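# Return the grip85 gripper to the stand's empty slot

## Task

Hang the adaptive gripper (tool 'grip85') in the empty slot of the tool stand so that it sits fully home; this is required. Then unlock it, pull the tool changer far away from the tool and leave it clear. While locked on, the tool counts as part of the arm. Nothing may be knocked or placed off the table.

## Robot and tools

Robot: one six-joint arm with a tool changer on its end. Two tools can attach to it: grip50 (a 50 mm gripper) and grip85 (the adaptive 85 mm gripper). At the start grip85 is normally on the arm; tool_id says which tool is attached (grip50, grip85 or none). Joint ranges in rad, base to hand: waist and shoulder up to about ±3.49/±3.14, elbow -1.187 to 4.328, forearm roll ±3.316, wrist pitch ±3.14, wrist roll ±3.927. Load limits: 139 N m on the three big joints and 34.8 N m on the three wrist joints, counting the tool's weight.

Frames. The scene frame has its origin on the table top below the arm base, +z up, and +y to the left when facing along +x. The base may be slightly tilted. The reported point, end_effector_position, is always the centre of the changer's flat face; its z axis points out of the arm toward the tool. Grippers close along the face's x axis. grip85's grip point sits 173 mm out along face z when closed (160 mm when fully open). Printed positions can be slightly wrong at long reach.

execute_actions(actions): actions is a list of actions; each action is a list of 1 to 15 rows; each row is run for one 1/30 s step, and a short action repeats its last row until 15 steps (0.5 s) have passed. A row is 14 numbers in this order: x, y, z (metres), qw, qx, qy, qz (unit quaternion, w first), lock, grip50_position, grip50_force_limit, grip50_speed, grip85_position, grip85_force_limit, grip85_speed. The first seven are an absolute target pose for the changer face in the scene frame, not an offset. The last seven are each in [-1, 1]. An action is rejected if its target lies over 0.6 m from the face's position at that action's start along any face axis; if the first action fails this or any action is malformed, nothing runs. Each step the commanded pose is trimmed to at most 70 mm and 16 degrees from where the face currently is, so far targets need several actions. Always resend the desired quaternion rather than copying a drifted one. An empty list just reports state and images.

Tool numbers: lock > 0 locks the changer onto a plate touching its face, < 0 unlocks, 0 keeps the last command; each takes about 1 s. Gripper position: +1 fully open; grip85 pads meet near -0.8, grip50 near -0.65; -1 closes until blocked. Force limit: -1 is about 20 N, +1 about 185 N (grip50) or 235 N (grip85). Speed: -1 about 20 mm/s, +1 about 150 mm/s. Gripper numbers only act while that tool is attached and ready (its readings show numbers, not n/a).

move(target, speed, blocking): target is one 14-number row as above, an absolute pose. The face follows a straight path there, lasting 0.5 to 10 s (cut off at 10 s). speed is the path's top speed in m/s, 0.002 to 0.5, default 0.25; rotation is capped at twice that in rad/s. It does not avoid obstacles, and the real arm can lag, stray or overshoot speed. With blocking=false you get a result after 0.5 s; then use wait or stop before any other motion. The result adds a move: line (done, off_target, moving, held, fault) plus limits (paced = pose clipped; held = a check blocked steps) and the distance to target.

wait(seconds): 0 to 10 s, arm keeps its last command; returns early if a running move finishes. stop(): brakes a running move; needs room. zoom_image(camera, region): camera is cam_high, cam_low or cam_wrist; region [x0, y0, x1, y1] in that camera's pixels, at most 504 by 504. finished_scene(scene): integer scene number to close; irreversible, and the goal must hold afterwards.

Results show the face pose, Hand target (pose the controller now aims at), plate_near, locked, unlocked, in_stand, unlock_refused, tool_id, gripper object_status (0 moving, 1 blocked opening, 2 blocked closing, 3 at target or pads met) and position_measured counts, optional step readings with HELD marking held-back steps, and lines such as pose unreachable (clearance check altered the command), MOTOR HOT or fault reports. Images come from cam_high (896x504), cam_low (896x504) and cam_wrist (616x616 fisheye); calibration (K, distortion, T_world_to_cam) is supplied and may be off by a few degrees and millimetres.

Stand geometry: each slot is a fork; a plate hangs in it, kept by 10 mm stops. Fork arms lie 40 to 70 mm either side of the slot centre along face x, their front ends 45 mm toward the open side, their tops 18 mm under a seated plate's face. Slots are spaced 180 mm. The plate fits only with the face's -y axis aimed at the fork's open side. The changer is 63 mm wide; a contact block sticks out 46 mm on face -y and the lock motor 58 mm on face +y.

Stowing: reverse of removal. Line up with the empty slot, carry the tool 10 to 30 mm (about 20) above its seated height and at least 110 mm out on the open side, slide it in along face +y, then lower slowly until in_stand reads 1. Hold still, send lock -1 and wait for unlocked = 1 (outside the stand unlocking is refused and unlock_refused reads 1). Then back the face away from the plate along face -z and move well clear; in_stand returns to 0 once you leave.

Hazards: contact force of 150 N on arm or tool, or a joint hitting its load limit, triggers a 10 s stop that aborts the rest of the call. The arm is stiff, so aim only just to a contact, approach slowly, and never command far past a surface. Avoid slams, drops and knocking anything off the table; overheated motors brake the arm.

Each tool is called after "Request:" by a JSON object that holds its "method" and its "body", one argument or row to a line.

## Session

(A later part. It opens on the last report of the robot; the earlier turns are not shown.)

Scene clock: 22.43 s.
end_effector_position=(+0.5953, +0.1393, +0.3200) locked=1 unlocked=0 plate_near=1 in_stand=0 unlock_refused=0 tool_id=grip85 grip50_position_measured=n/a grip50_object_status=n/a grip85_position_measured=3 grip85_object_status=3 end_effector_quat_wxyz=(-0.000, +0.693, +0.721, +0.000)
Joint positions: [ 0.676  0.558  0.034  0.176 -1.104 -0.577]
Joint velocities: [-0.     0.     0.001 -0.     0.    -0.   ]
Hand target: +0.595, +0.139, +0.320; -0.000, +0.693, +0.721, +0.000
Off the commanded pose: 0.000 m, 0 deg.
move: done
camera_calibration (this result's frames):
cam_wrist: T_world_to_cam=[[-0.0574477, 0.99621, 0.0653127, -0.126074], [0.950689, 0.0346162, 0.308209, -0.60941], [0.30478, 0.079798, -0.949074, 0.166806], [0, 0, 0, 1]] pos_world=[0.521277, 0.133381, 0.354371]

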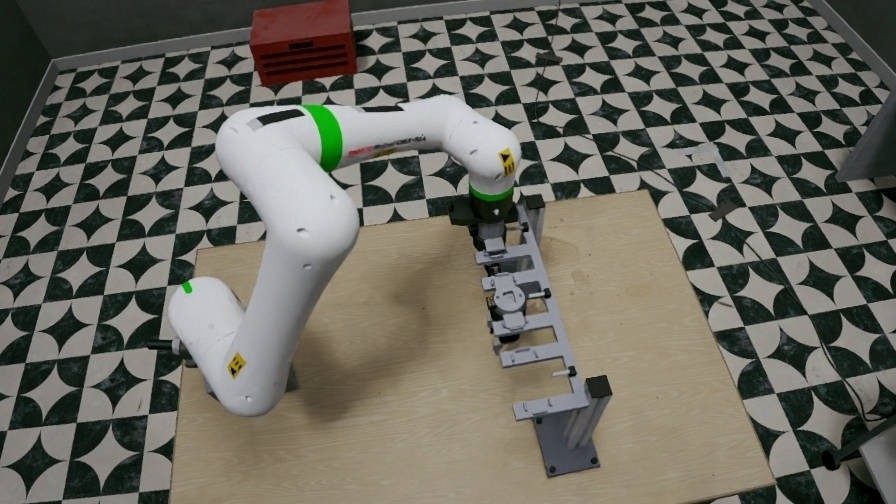

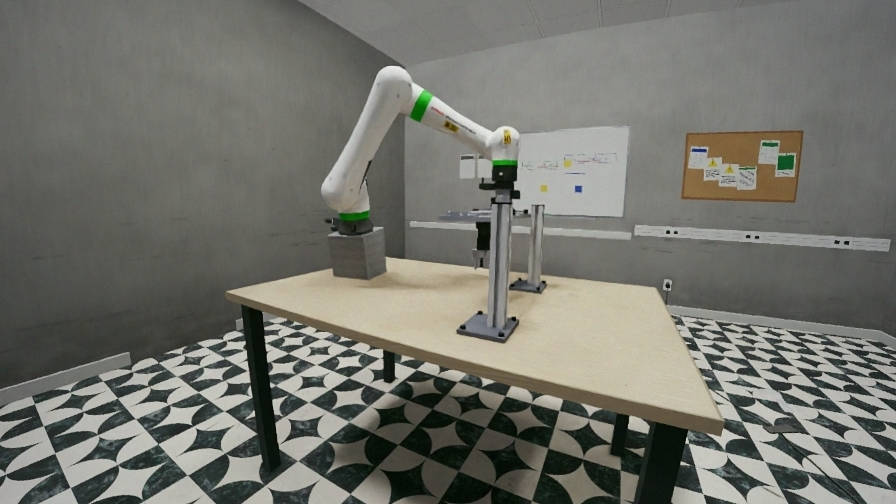

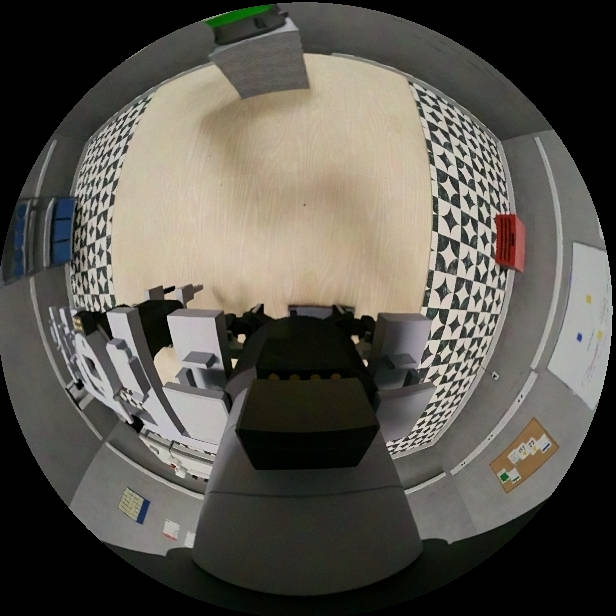

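Request:
{"method": "execute_actions", "body": {
  "actions": []
}}

Request:
{"method": "move", "body": {
  "target": [0.5953,0.1393,0.3095,0,0.6934,0.7206,0,0,1,0,0,1,0,0],
  "speed": 0.02
}}

Request:
{"method": "move", "body": {
  "target": [0.5953,0.1393,0.305,0,0.6934,0.7206,0,0,1,0,0,1,0,0],
  "speed": 0.006
}}

Scene clock: 22.63 s.
end_effector_position=(+0.5953, +0.1393, +0.3200) locked=1 unlocked=0 plate_near=1 in_stand=0 unlock_refused=0 tool_id=grip85 grip50_position_measured=n/a grip50_object_status=n/a grip85_position_measured=3 grip85_object_status=3 end_effector_quat_wxyz=(-0.000, +0.693, +0.721, +0.000)
Joint positions: [ 0.676  0.558  0.034  0.176 -1.104 -0.577]
Joint velocities: [ 0.    -0.    -0.003  0.001 -0.     0.   ]
Hand target: +0.595, +0.139, +0.320; -0.000, +0.693, +0.721, +0.000
Off the commanded pose: 0.000 m, 0 deg.
camera_calibration (this result's frames):
cam_wrist: T_world_to_cam=[[-0.0574758, 0.996211, 0.0652689, -0.126037], [0.950678, 0.0346541, 0.308236, -0.609429], [0.304806, 0.0797659, -0.949068, 0.166796], [0, 0, 0, 1]] pos_world=[0.521287, 0.133374, 0.354375]

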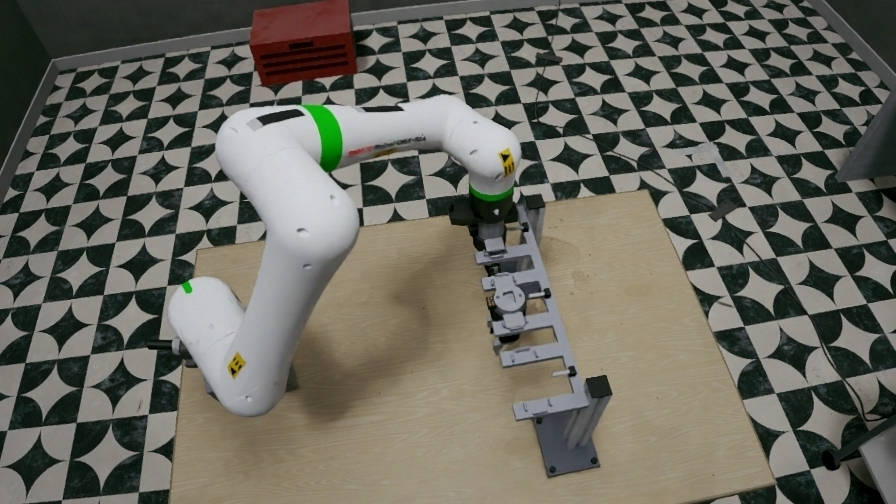

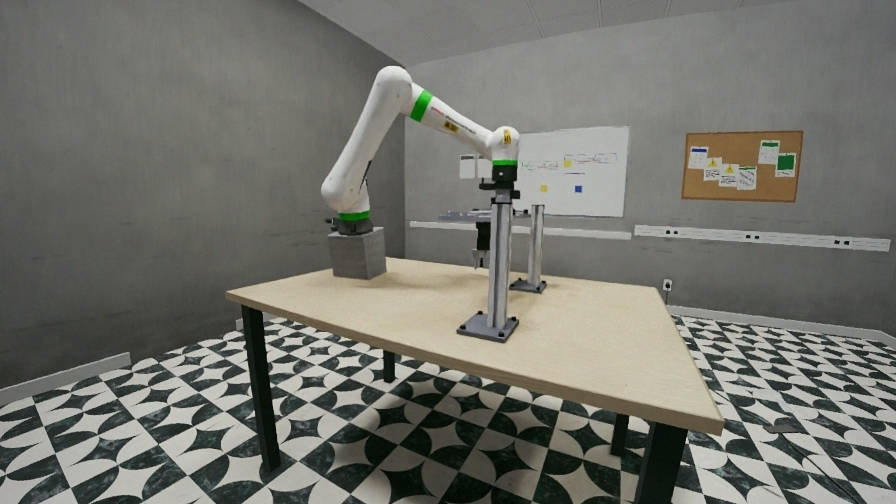

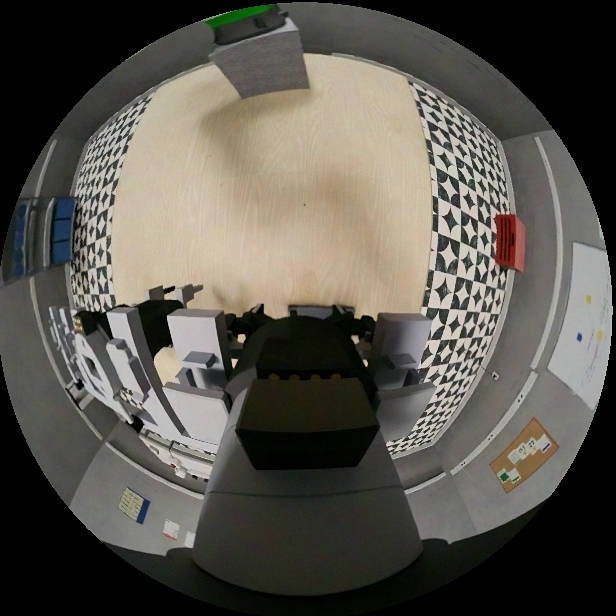

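Scene clock: 23.37 s.
end_effector_position=(+0.5953, +0.1393, +0.3095) locked=1 unlocked=0 plate_near=1 in_stand=0 unlock_refused=0 tool_id=grip85 grip50_position_measured=n/a grip50_object_status=n/a grip85_position_measured=3 grip85_object_status=3 end_effector_quat_wxyz=(+0.000, +0.693, +0.721, -0.000)
Joint positions: [ 0.674  0.569  0.024  0.178 -1.083 -0.578]
Joint velocities: [ 0.    -0.    -0.    -0.001 -0.002  0.   ]
Hand target: +0.595, +0.139, +0.310; +0.000, +0.693, +0.721, -0.000
Off the commanded pose: 0.000 m, 0 deg.
move: done
camera_calibration (this result's frames):
cam_wrist: T_world_to_cam=[[-0.0574333, 0.996218, 0.0652008, -0.125332], [0.950672, 0.0346324, 0.30826, -0.606173], [0.304836, 0.079689, -0.949065, 0.15685], [0, 0, 0, 1]] pos_world=[0.521259, 0.133352, 0.343892]

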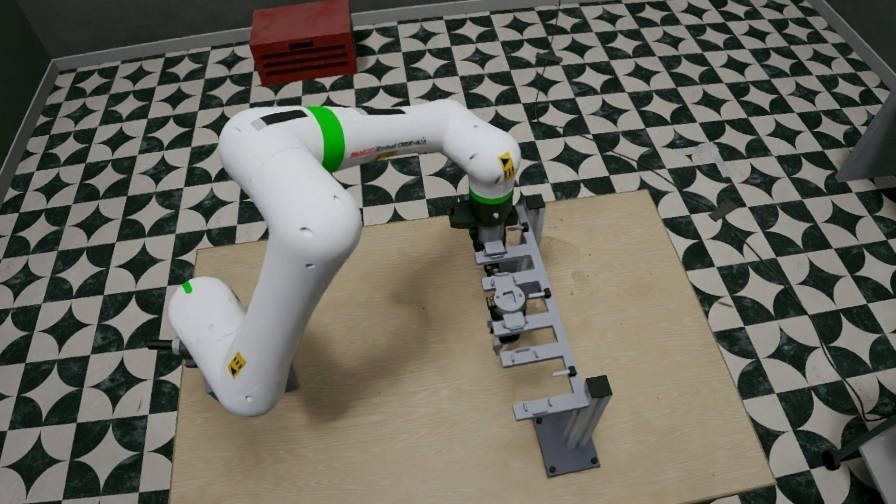

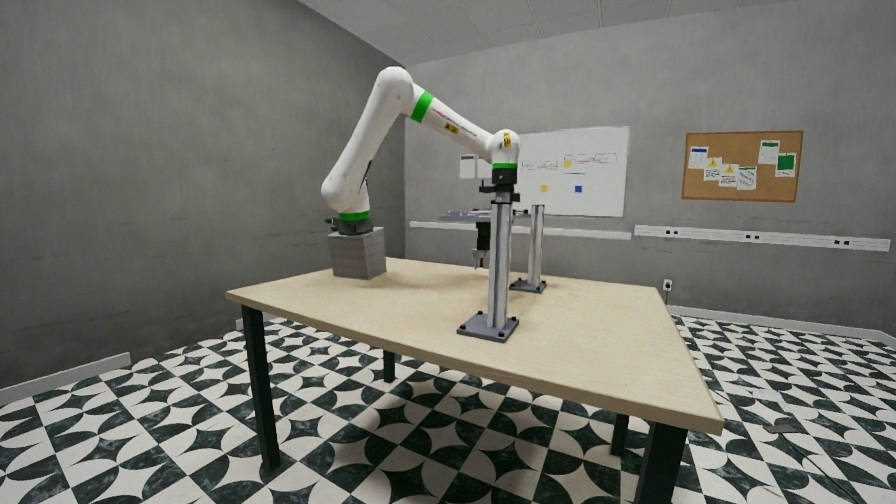

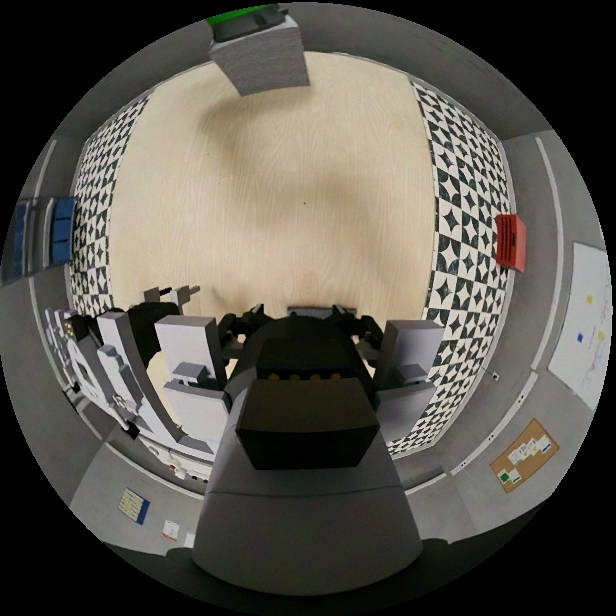

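Scene clock: 24.33 s.
end_effector_position=(+0.5954, +0.1393, +0.3051) locked=1 unlocked=0 plate_near=1 in_stand=0 unlock_refused=0 tool_id=grip85 grip50_position_measured=n/a grip50_object_status=n/a grip85_position_measured=3 grip85_object_status=3 end_effector_quat_wxyz=(+0.000, +0.693, +0.721, +0.000)
Joint positions: [ 0.672  0.574  0.021  0.179 -1.073 -0.579]
Joint velocities: [-0.     0.001  0.001  0.    -0.     0.   ]
Hand target: +0.595, +0.139, +0.305; +0.000, +0.693, +0.721, -0.000
Off the commanded pose: 0.000 m, 0 deg.
move: done
camera_calibration (this result's frames):
cam_wrist: T_world_to_cam=[[-0.0574531, 0.996212, 0.0652787, -0.125056], [0.950543, 0.0345936, 0.308662, -0.605015], [0.305234, 0.0797838, -0.948929, 0.15237], [0, 0, 0, 1]] pos_world=[0.5214, 0.133355, 0.339497]

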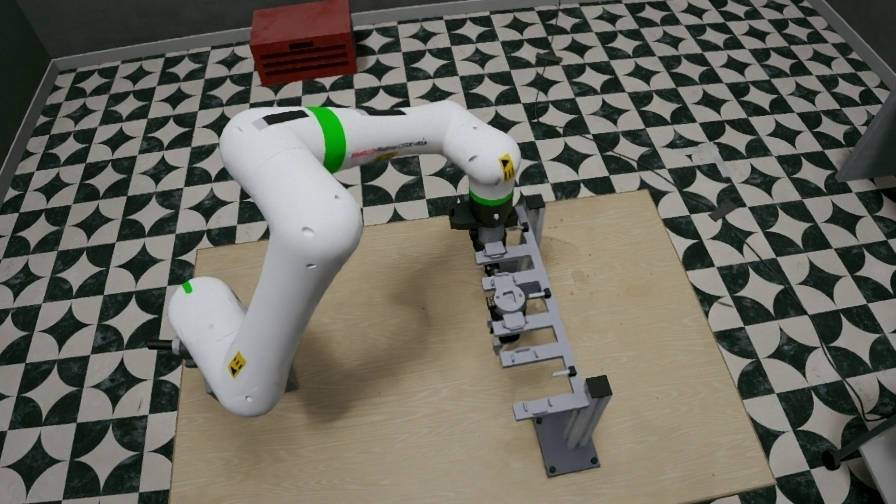

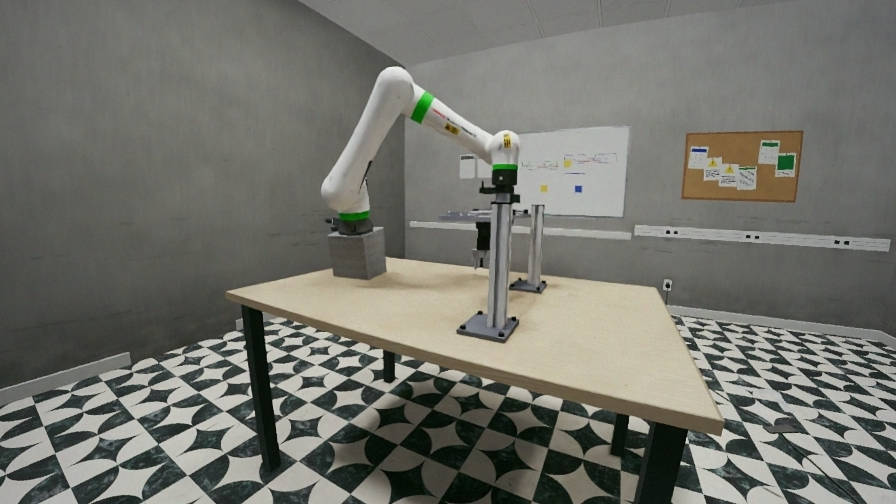

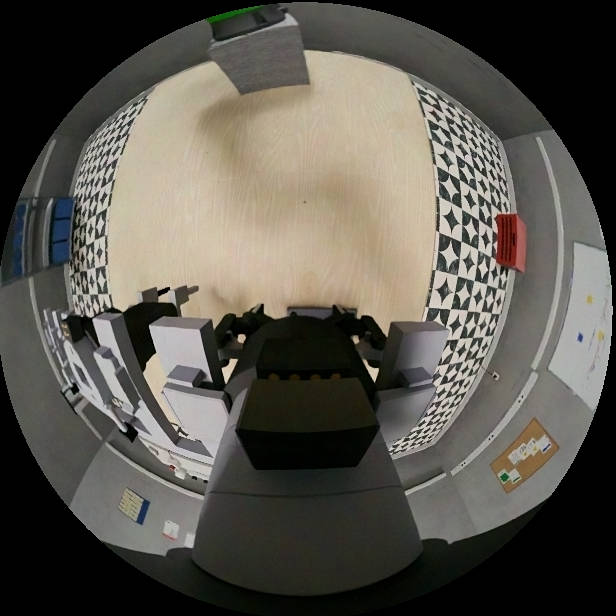

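Request:
{"method": "move", "body": {
  "target": [0.5953,0.1393,0.303,0,0.6934,0.7206,0,0,1,0,0,1,0,0],
  "speed": 0.005
}}

Request:
{"method": "move", "body": {
  "target": [0.5953,0.1393,0.3013,0,0.6934,0.7206,0,0,1,0,0,1,0,0],
  "speed": 0.004
}}

Scene clock: 25.10 s.
end_effector_position=(+0.5955, +0.1392, +0.3028) locked=1 unlocked=0 plate_near=1 in_stand=0 unlock_refused=0 tool_id=grip85 grip50_position_measured=n/a grip50_object_status=n/a grip85_position_measured=3 grip85_object_status=3 end_effector_quat_wxyz=(+0.000, +0.693, +0.720, +0.000)
Joint positions: [ 0.672  0.577  0.019  0.18  -1.069 -0.579]
Joint velocities: [-0.    -0.001 -0.001 -0.002  0.    -0.   ]
Hand target: +0.595, +0.139, +0.303; +0.000, +0.693, +0.721, +0.000
Off the commanded pose: 0.000 m, 0 deg.
move: done
camera_calibration (this result's frames):
cam_wrist: T_world_to_cam=[[-0.0572038, 0.996227, 0.0652595, -0.125009], [0.950607, 0.0343763, 0.308487, -0.604258], [0.30508, 0.0796828, -0.948987, 0.150226], [0, 0, 0, 1]] pos_world=[0.52143, 0.133339, 0.337127]

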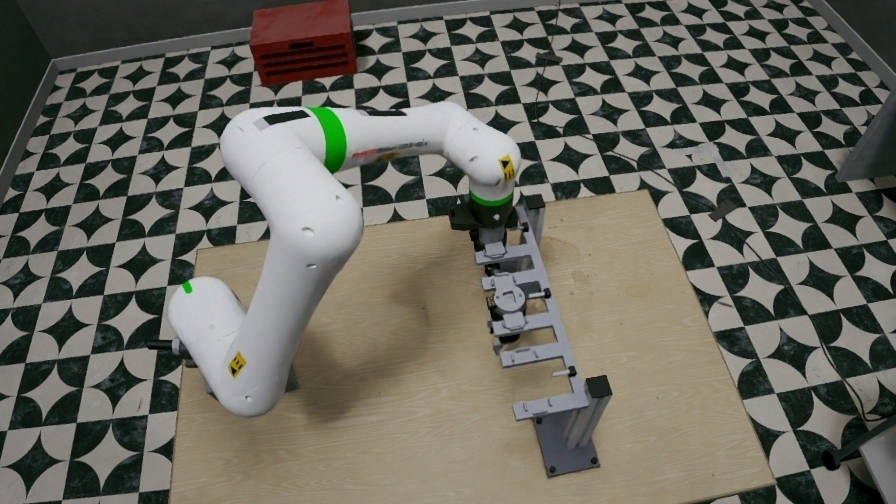

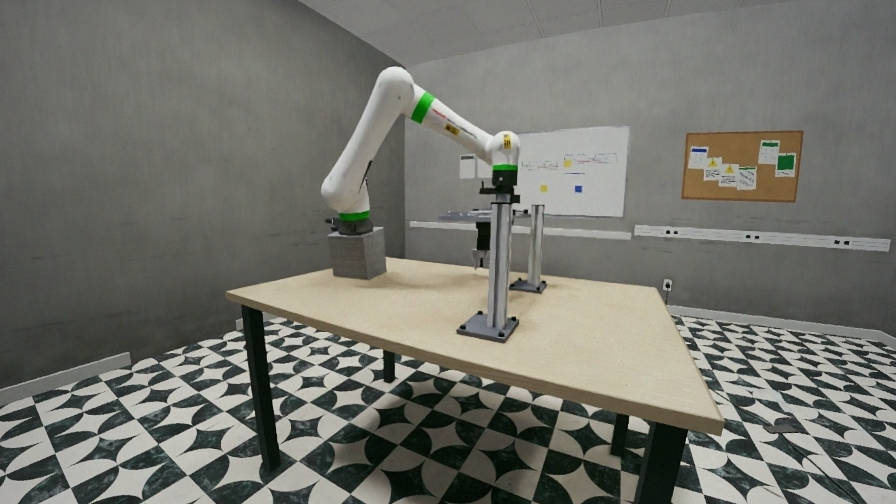

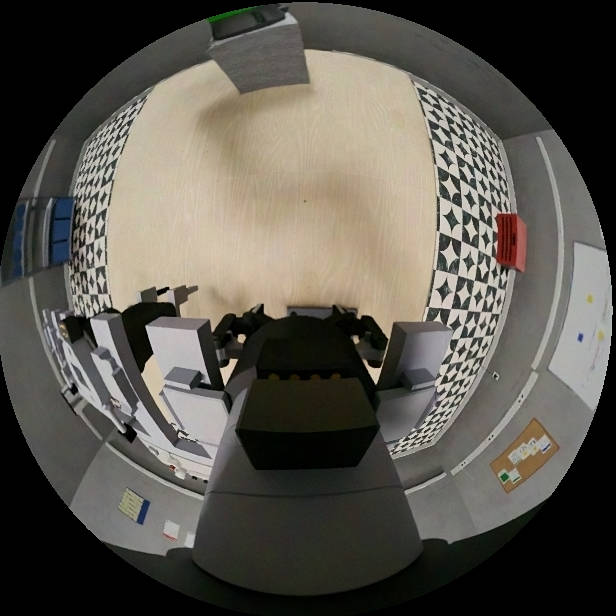

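Scene clock: 25.80 s.
end_effector_position=(+0.5953, +0.1393, +0.3013) locked=1 unlocked=0 plate_near=1 in_stand=0 unlock_refused=0 tool_id=grip85 grip50_position_measured=n/a grip50_object_status=n/a grip85_position_measured=3 grip85_object_status=3 end_effector_quat_wxyz=(+0.000, +0.693, +0.721, +0.000)
Joint positions: [ 0.671  0.578  0.017  0.18  -1.066 -0.579]
Joint velocities: [ 0.    -0.001 -0.001  0.001 -0.    -0.   ]
Hand target: +0.595, +0.139, +0.301; +0.000, +0.693, +0.721, -0.000
Off the commanded pose: 0.000 m, 0 deg.
move: done
camera_calibration (this result's frames):
cam_wrist: T_world_to_cam=[[-0.0574379, 0.996214, 0.0652522, -0.124818], [0.950647, 0.0346146, 0.308336, -0.603713], [0.30491, 0.079742, -0.949037, 0.149008], [0, 0, 0, 1]] pos_world=[0.521315, 0.13336, 0.335706]

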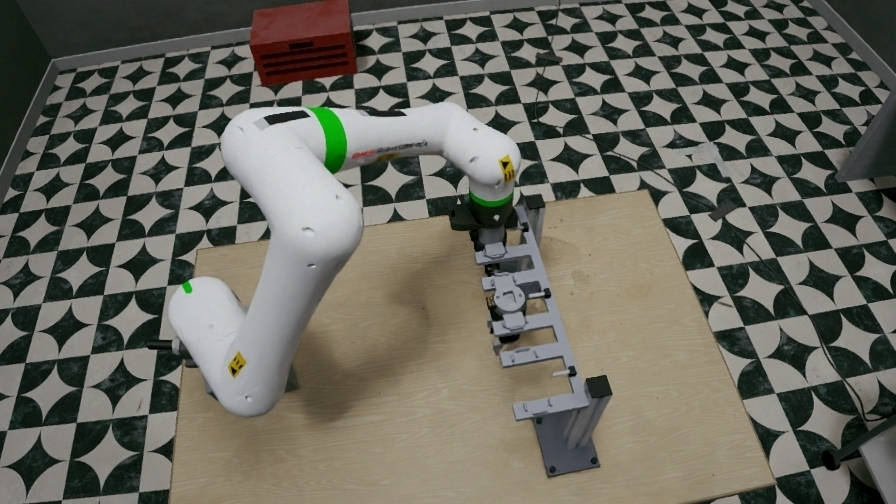

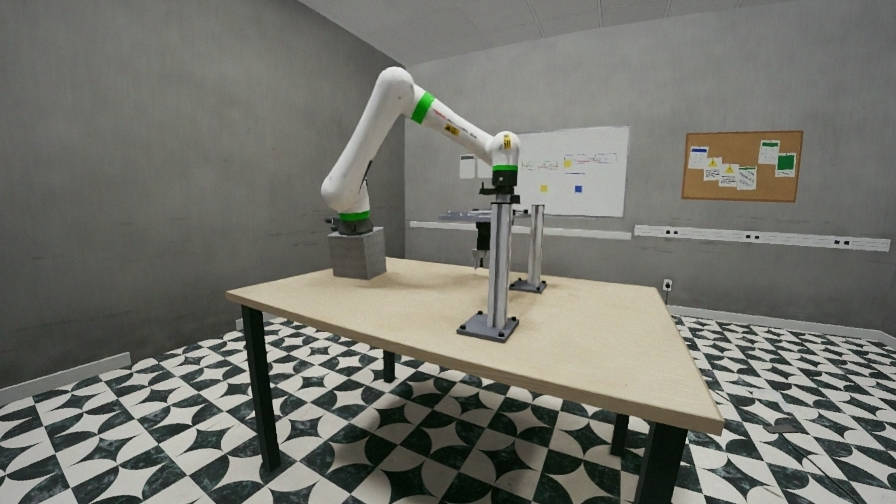

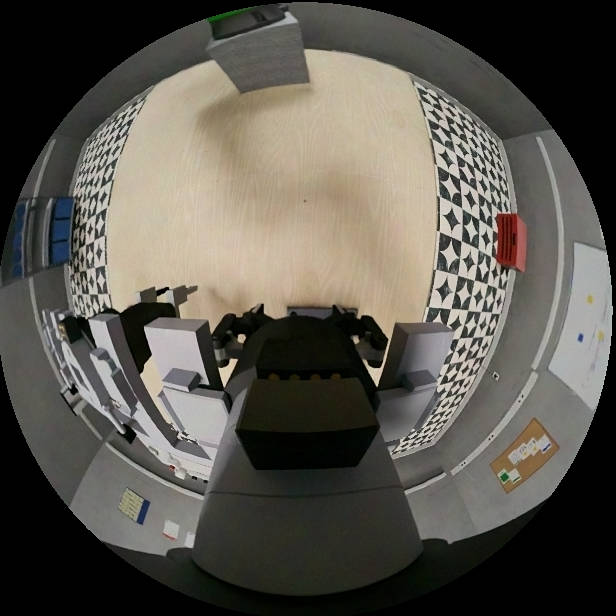

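Request:
{"method": "move", "body": {
  "target": [0.5953,0.1393,0.3,0,0.6934,0.7206,0,0,1,0,0,1,0,0],
  "speed": 0.003
}}

Scene clock: 26.53 s.
end_effector_position=(+0.5953, +0.1393, +0.3000) locked=1 unlocked=0 plate_near=1 in_stand=1 unlock_refused=0 tool_id=grip85 grip50_position_measured=n/a grip50_object_status=n/a grip85_position_measured=3 grip85_object_status=3 end_effector_quat_wxyz=(+0.000, +0.693, +0.721, +0.000)
Joint positions: [ 0.671  0.58   0.016  0.18  -1.064 -0.58 ]
Joint velocities: [-0.    -0.001 -0.001 -0.    -0.002  0.   ]
Hand target: +0.595, +0.139, +0.300; +0.000, +0.693, +0.721, -0.000
Off the commanded pose: 0.000 m, 0 deg.
move: done
camera_calibration (this result's frames):
cam_wrist: T_world_to_cam=[[-0.057458, 0.996214, 0.0652451, -0.124731], [0.950669, 0.0346419, 0.308265, -0.603276], [0.304838, 0.0797388, -0.94906, 0.147815], [0, 0, 0, 1]] pos_world=[0.52129, 0.133371, 0.334392]

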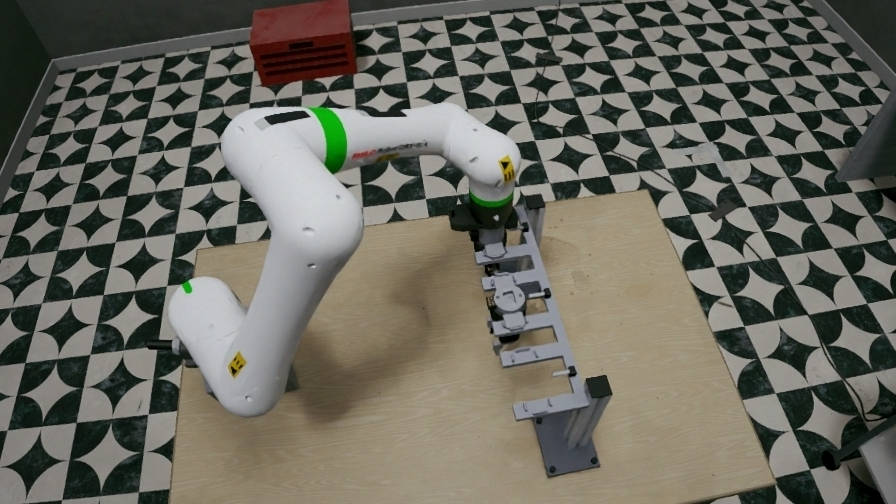

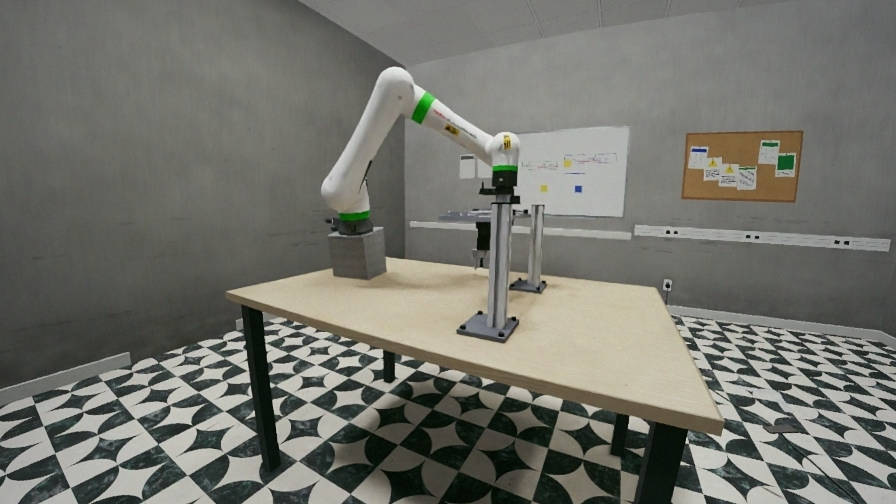

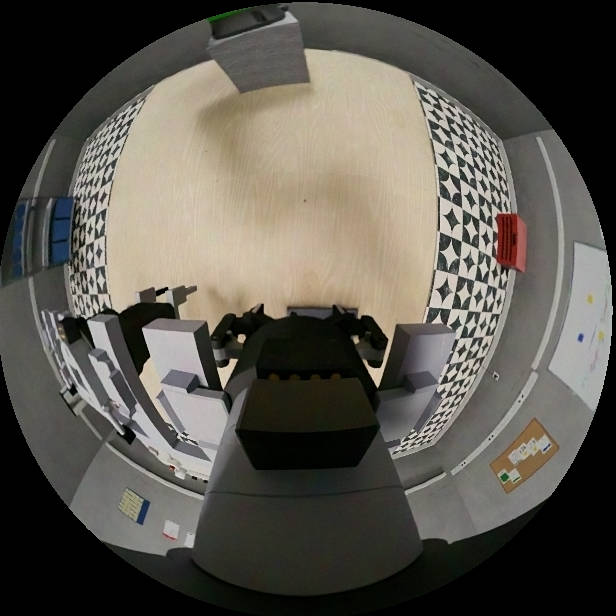

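Request:
{"method": "execute_actions", "body": {
  "actions": [
    [[0.5953,0.1393,0.3,0,0.6934,0.7206,0,-1,1,0,0,1,0,0]],
    [[0.5953,0.1393,0.3,0,0.6934,0.7206,0,-1,1,0,0,1,0,0]],
    [[0.5953,0.1393,0.3,0,0.6934,0.7206,0,-1,1,0,0,1,0,0]]
  ]
}}

Scene clock: 28.10 s.
end_effector_position=(+0.5953, +0.1393, +0.3000) locked=0 unlocked=1 plate_near=0 in_stand=1 unlock_refused=0 tool_id=none grip50_position_measured=n/a grip50_object_status=n/a grip85_position_measured=n/a grip85_object_status=n/a end_effector_quat_wxyz=(-0.000, +0.693, +0.721, -0.000)
Joint positions: [ 0.671  0.58   0.016  0.18  -1.064 -0.58 ]
Joint velocities: [ 0.    -0.     0.     0.     0.001 -0.   ]
Hand target: +0.595, +0.139, +0.300; +0.000, +0.693, +0.721, -0.000
Off the commanded pose: 0.000 m, 0 deg.
Step readings (end_effector_position; steps 1 to 15: 1st action; 16 to 30: 2nd action; 31 to 45: 3rd action):
0: (+0.5953, +0.1393, +0.3000)
1: (+0.5953, +0.1393, +0.2999)
2: (+0.5953, +0.1393, +0.2998)
4: (+0.5953, +0.1393, +0.2998)
8: (+0.5951, +0.1392, +0.2998)
15: (+0.5951, +0.1392, +0.2998)
16: (+0.5951, +0.1392, +0.2998)
17: (+0.5951, +0.1392, +0.2998)
19: (+0.5951, +0.1392, +0.2998)
23: (+0.5952, +0.1392, +0.2999)
30: (+0.5953, +0.1393, +0.2999)
31: (+0.5953, +0.1393, +0.3000)
32: (+0.5953, +0.1393, +0.3000)
34: (+0.5953, +0.1393, +0.3000)
38: (+0.5953, +0.1393, +0.3000)
45: end_effector_position above
camera_calibration (this result's frames):
cam_wrist: T_world_to_cam=[[-0.057439, 0.996216, 0.0652219, -0.124709], [0.950684, 0.0346346, 0.308221, -0.603261], [0.304796, 0.0797093, -0.949076, 0.147833], [0, 0, 0, 1]] pos_world=[0.521288, 0.133347, 0.334376]

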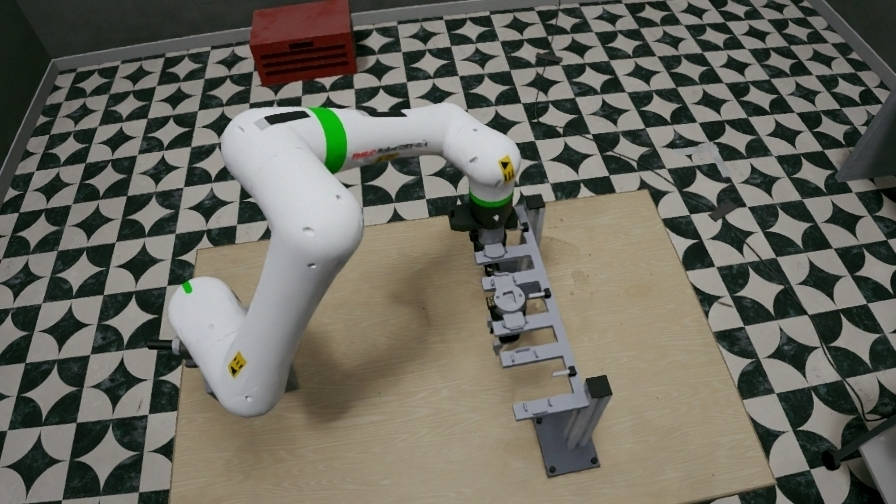

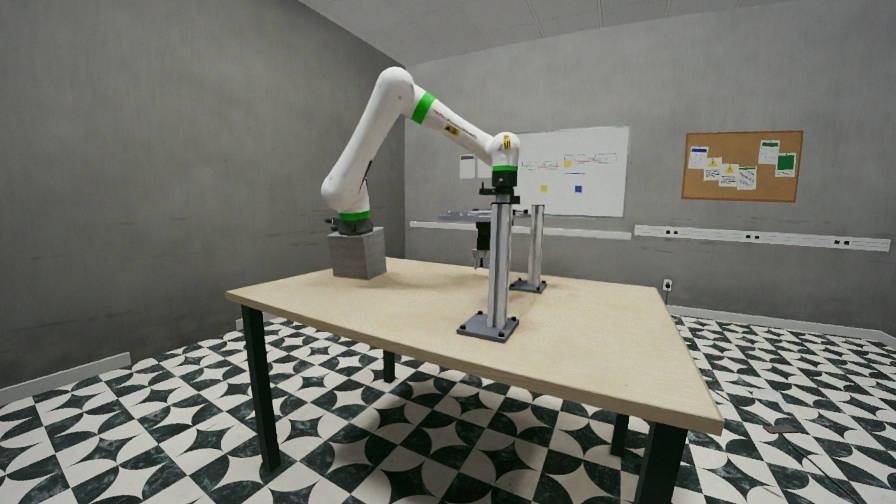

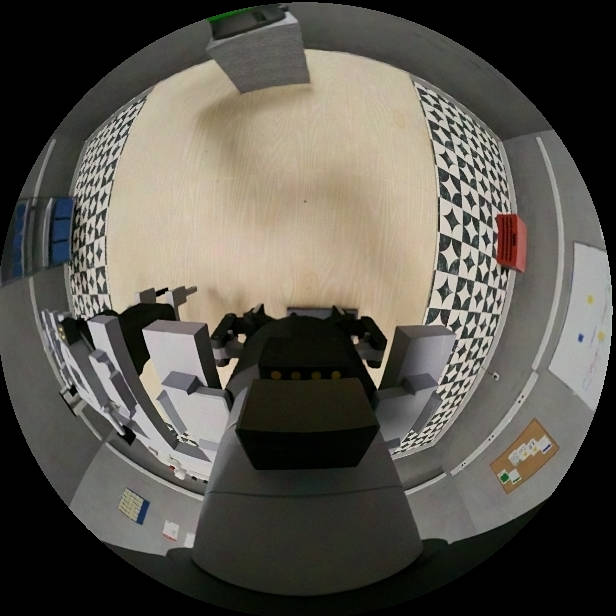

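Request:
{"method": "move", "body": {
  "target": [0.5953,0.1393,0.335,0,0.6934,0.7206,0,0,1,0,0,1,0,0],
  "speed": 0.06
}}

Request:
{"method": "move", "body": {
  "target": [0.48,0.1,0.48,0,0.6934,0.7206,0,0,1,0,0,1,0,0],
  "speed": 0.35
}}

Request:
{"method": "zoom_image", "body": {
  "camera": "cam_high",
  "region": [450,190,590,340]
}}

Scene clock: 29.10 s.
end_effector_position=(+0.5954, +0.1394, +0.3350) locked=0 unlocked=1 plate_near=0 in_stand=0 unlock_refused=0 tool_id=none grip50_position_measured=n/a grip50_object_status=n/a grip85_position_measured=n/a grip85_object_status=n/a end_effector_quat_wxyz=(-0.000, +0.693, +0.721, +0.000)
Joint positions: [ 0.68   0.543  0.05   0.173 -1.135 -0.574]
Joint velocities: [ 0.    -0.     0.001  0.001  0.    -0.   ]
Hand target: +0.595, +0.139, +0.335; -0.000, +0.693, +0.721, +0.000
Off the commanded pose: 0.000 m, 0 deg.
move: done
camera_calibration (this result's frames):
cam_wrist: T_world_to_cam=[[-0.0576158, 0.996199, 0.0653373, -0.127027], [0.950685, 0.0347695, 0.308203, -0.614154], [0.304759, 0.0798726, -0.949074, 0.180986], [0, 0, 0, 1]] pos_world=[0.521391, 0.133442, 0.369352]

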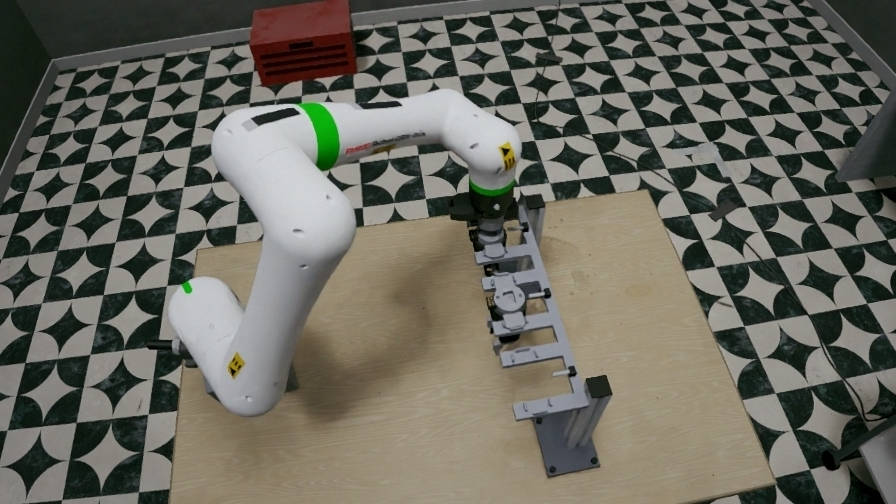

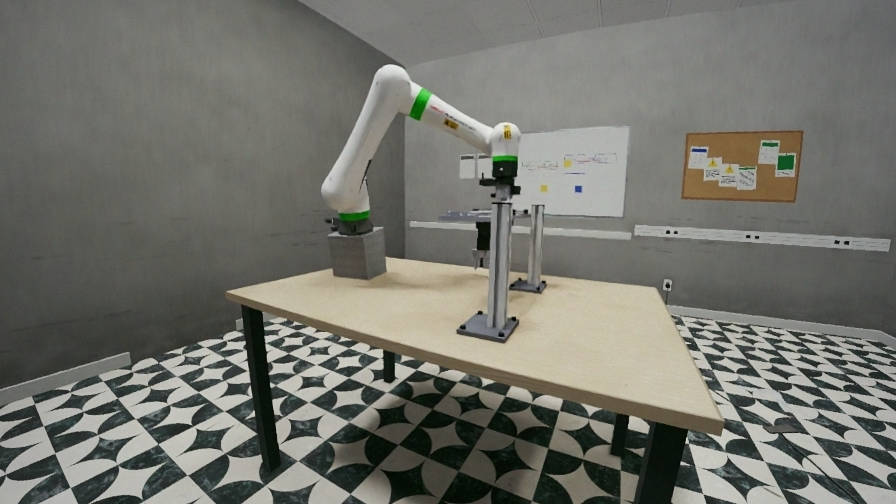

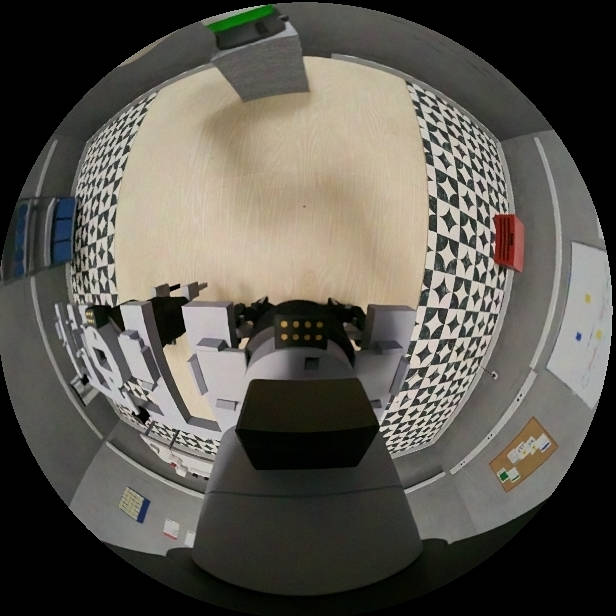

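Scene clock: 30.13 s.
end_effector_position=(+0.4803, +0.1006, +0.4801) locked=0 unlocked=1 plate_near=0 in_stand=0 unlock_refused=0 tool_id=none grip50_position_measured=n/a grip50_object_status=n/a grip85_position_measured=n/a grip85_object_status=n/a end_effector_quat_wxyz=(+0.000, +0.693, +0.721, -0.000)
Joint positions: [ 0.781  0.145 -0.12   0.154 -1.375 -0.632]
Joint velocities: [ 0.    -0.001 -0.001  0.001  0.002  0.   ]
Hand target: +0.480, +0.101, +0.480; +0.000, +0.693, +0.721, -0.000
Off the commanded pose: 0.001 m, 0 deg.
move: done
camera_calibration (this result's frames):
cam_wrist: T_world_to_cam=[[-0.0580356, 0.996197, 0.0649855, -0.104091], [0.950716, 0.0352908, 0.308049, -0.548129], [0.304585, 0.0796606, -0.949148, 0.357018], [0, 0, 0, 1]] pos_world=[0.406331, 0.0945989, 0.514478]

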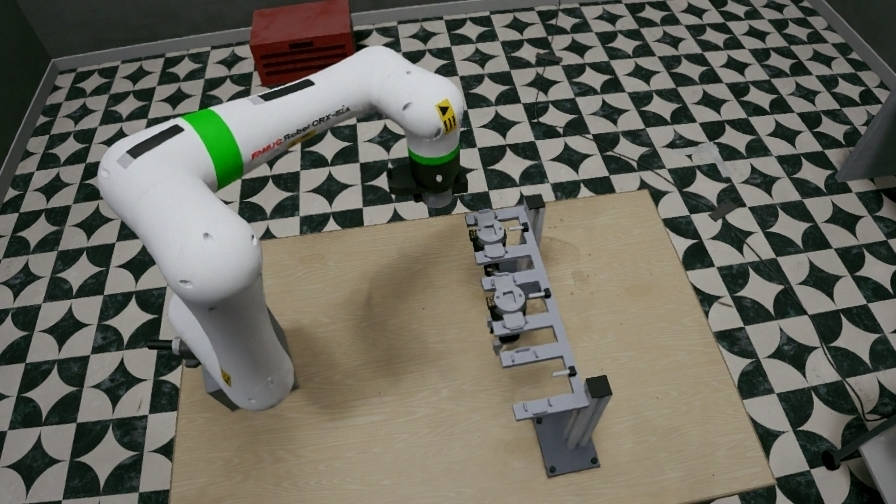

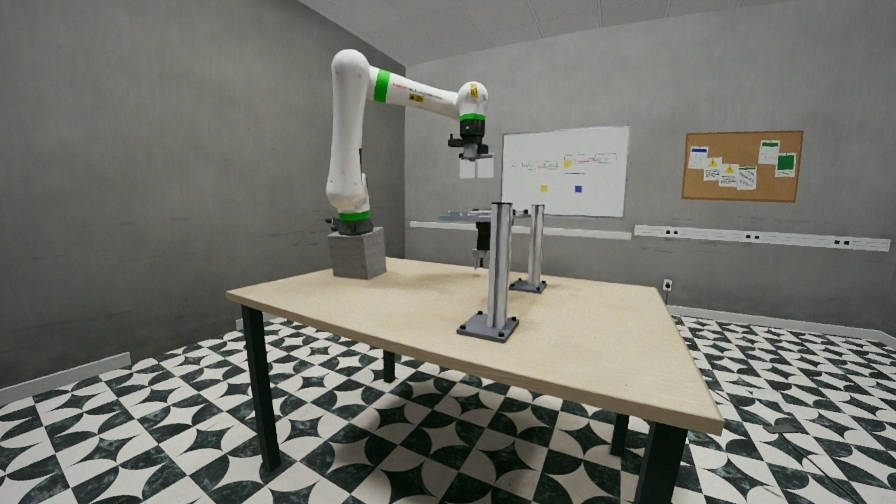

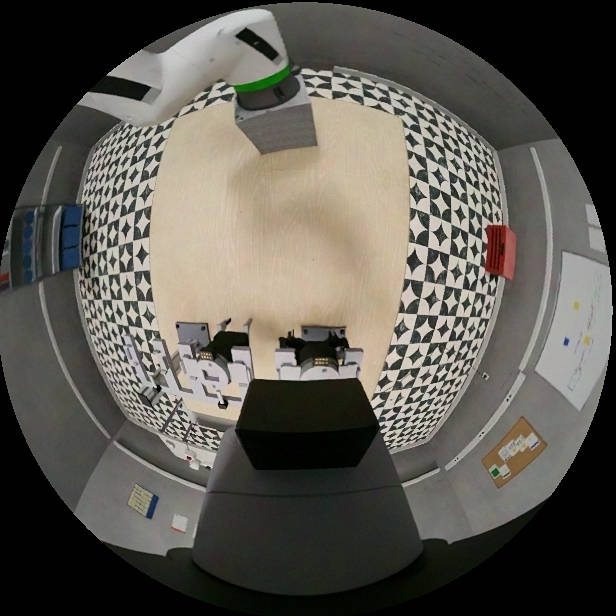

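Region (450, 190, 590, 340) of cam_high's 896x504 image, scaled by 3.360, with more detail than that image has; it fills the left 470 columns of this view, and the rest is white.

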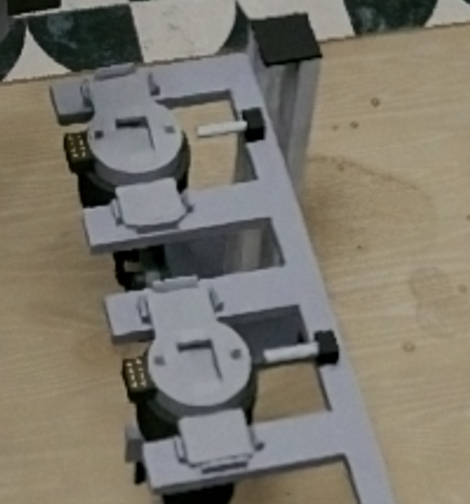

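Seated like the neighbouring tool.

Request:
{"method": "finished_scene", "body": {
  "scene": 2
}}

The scene is finished: the task was done.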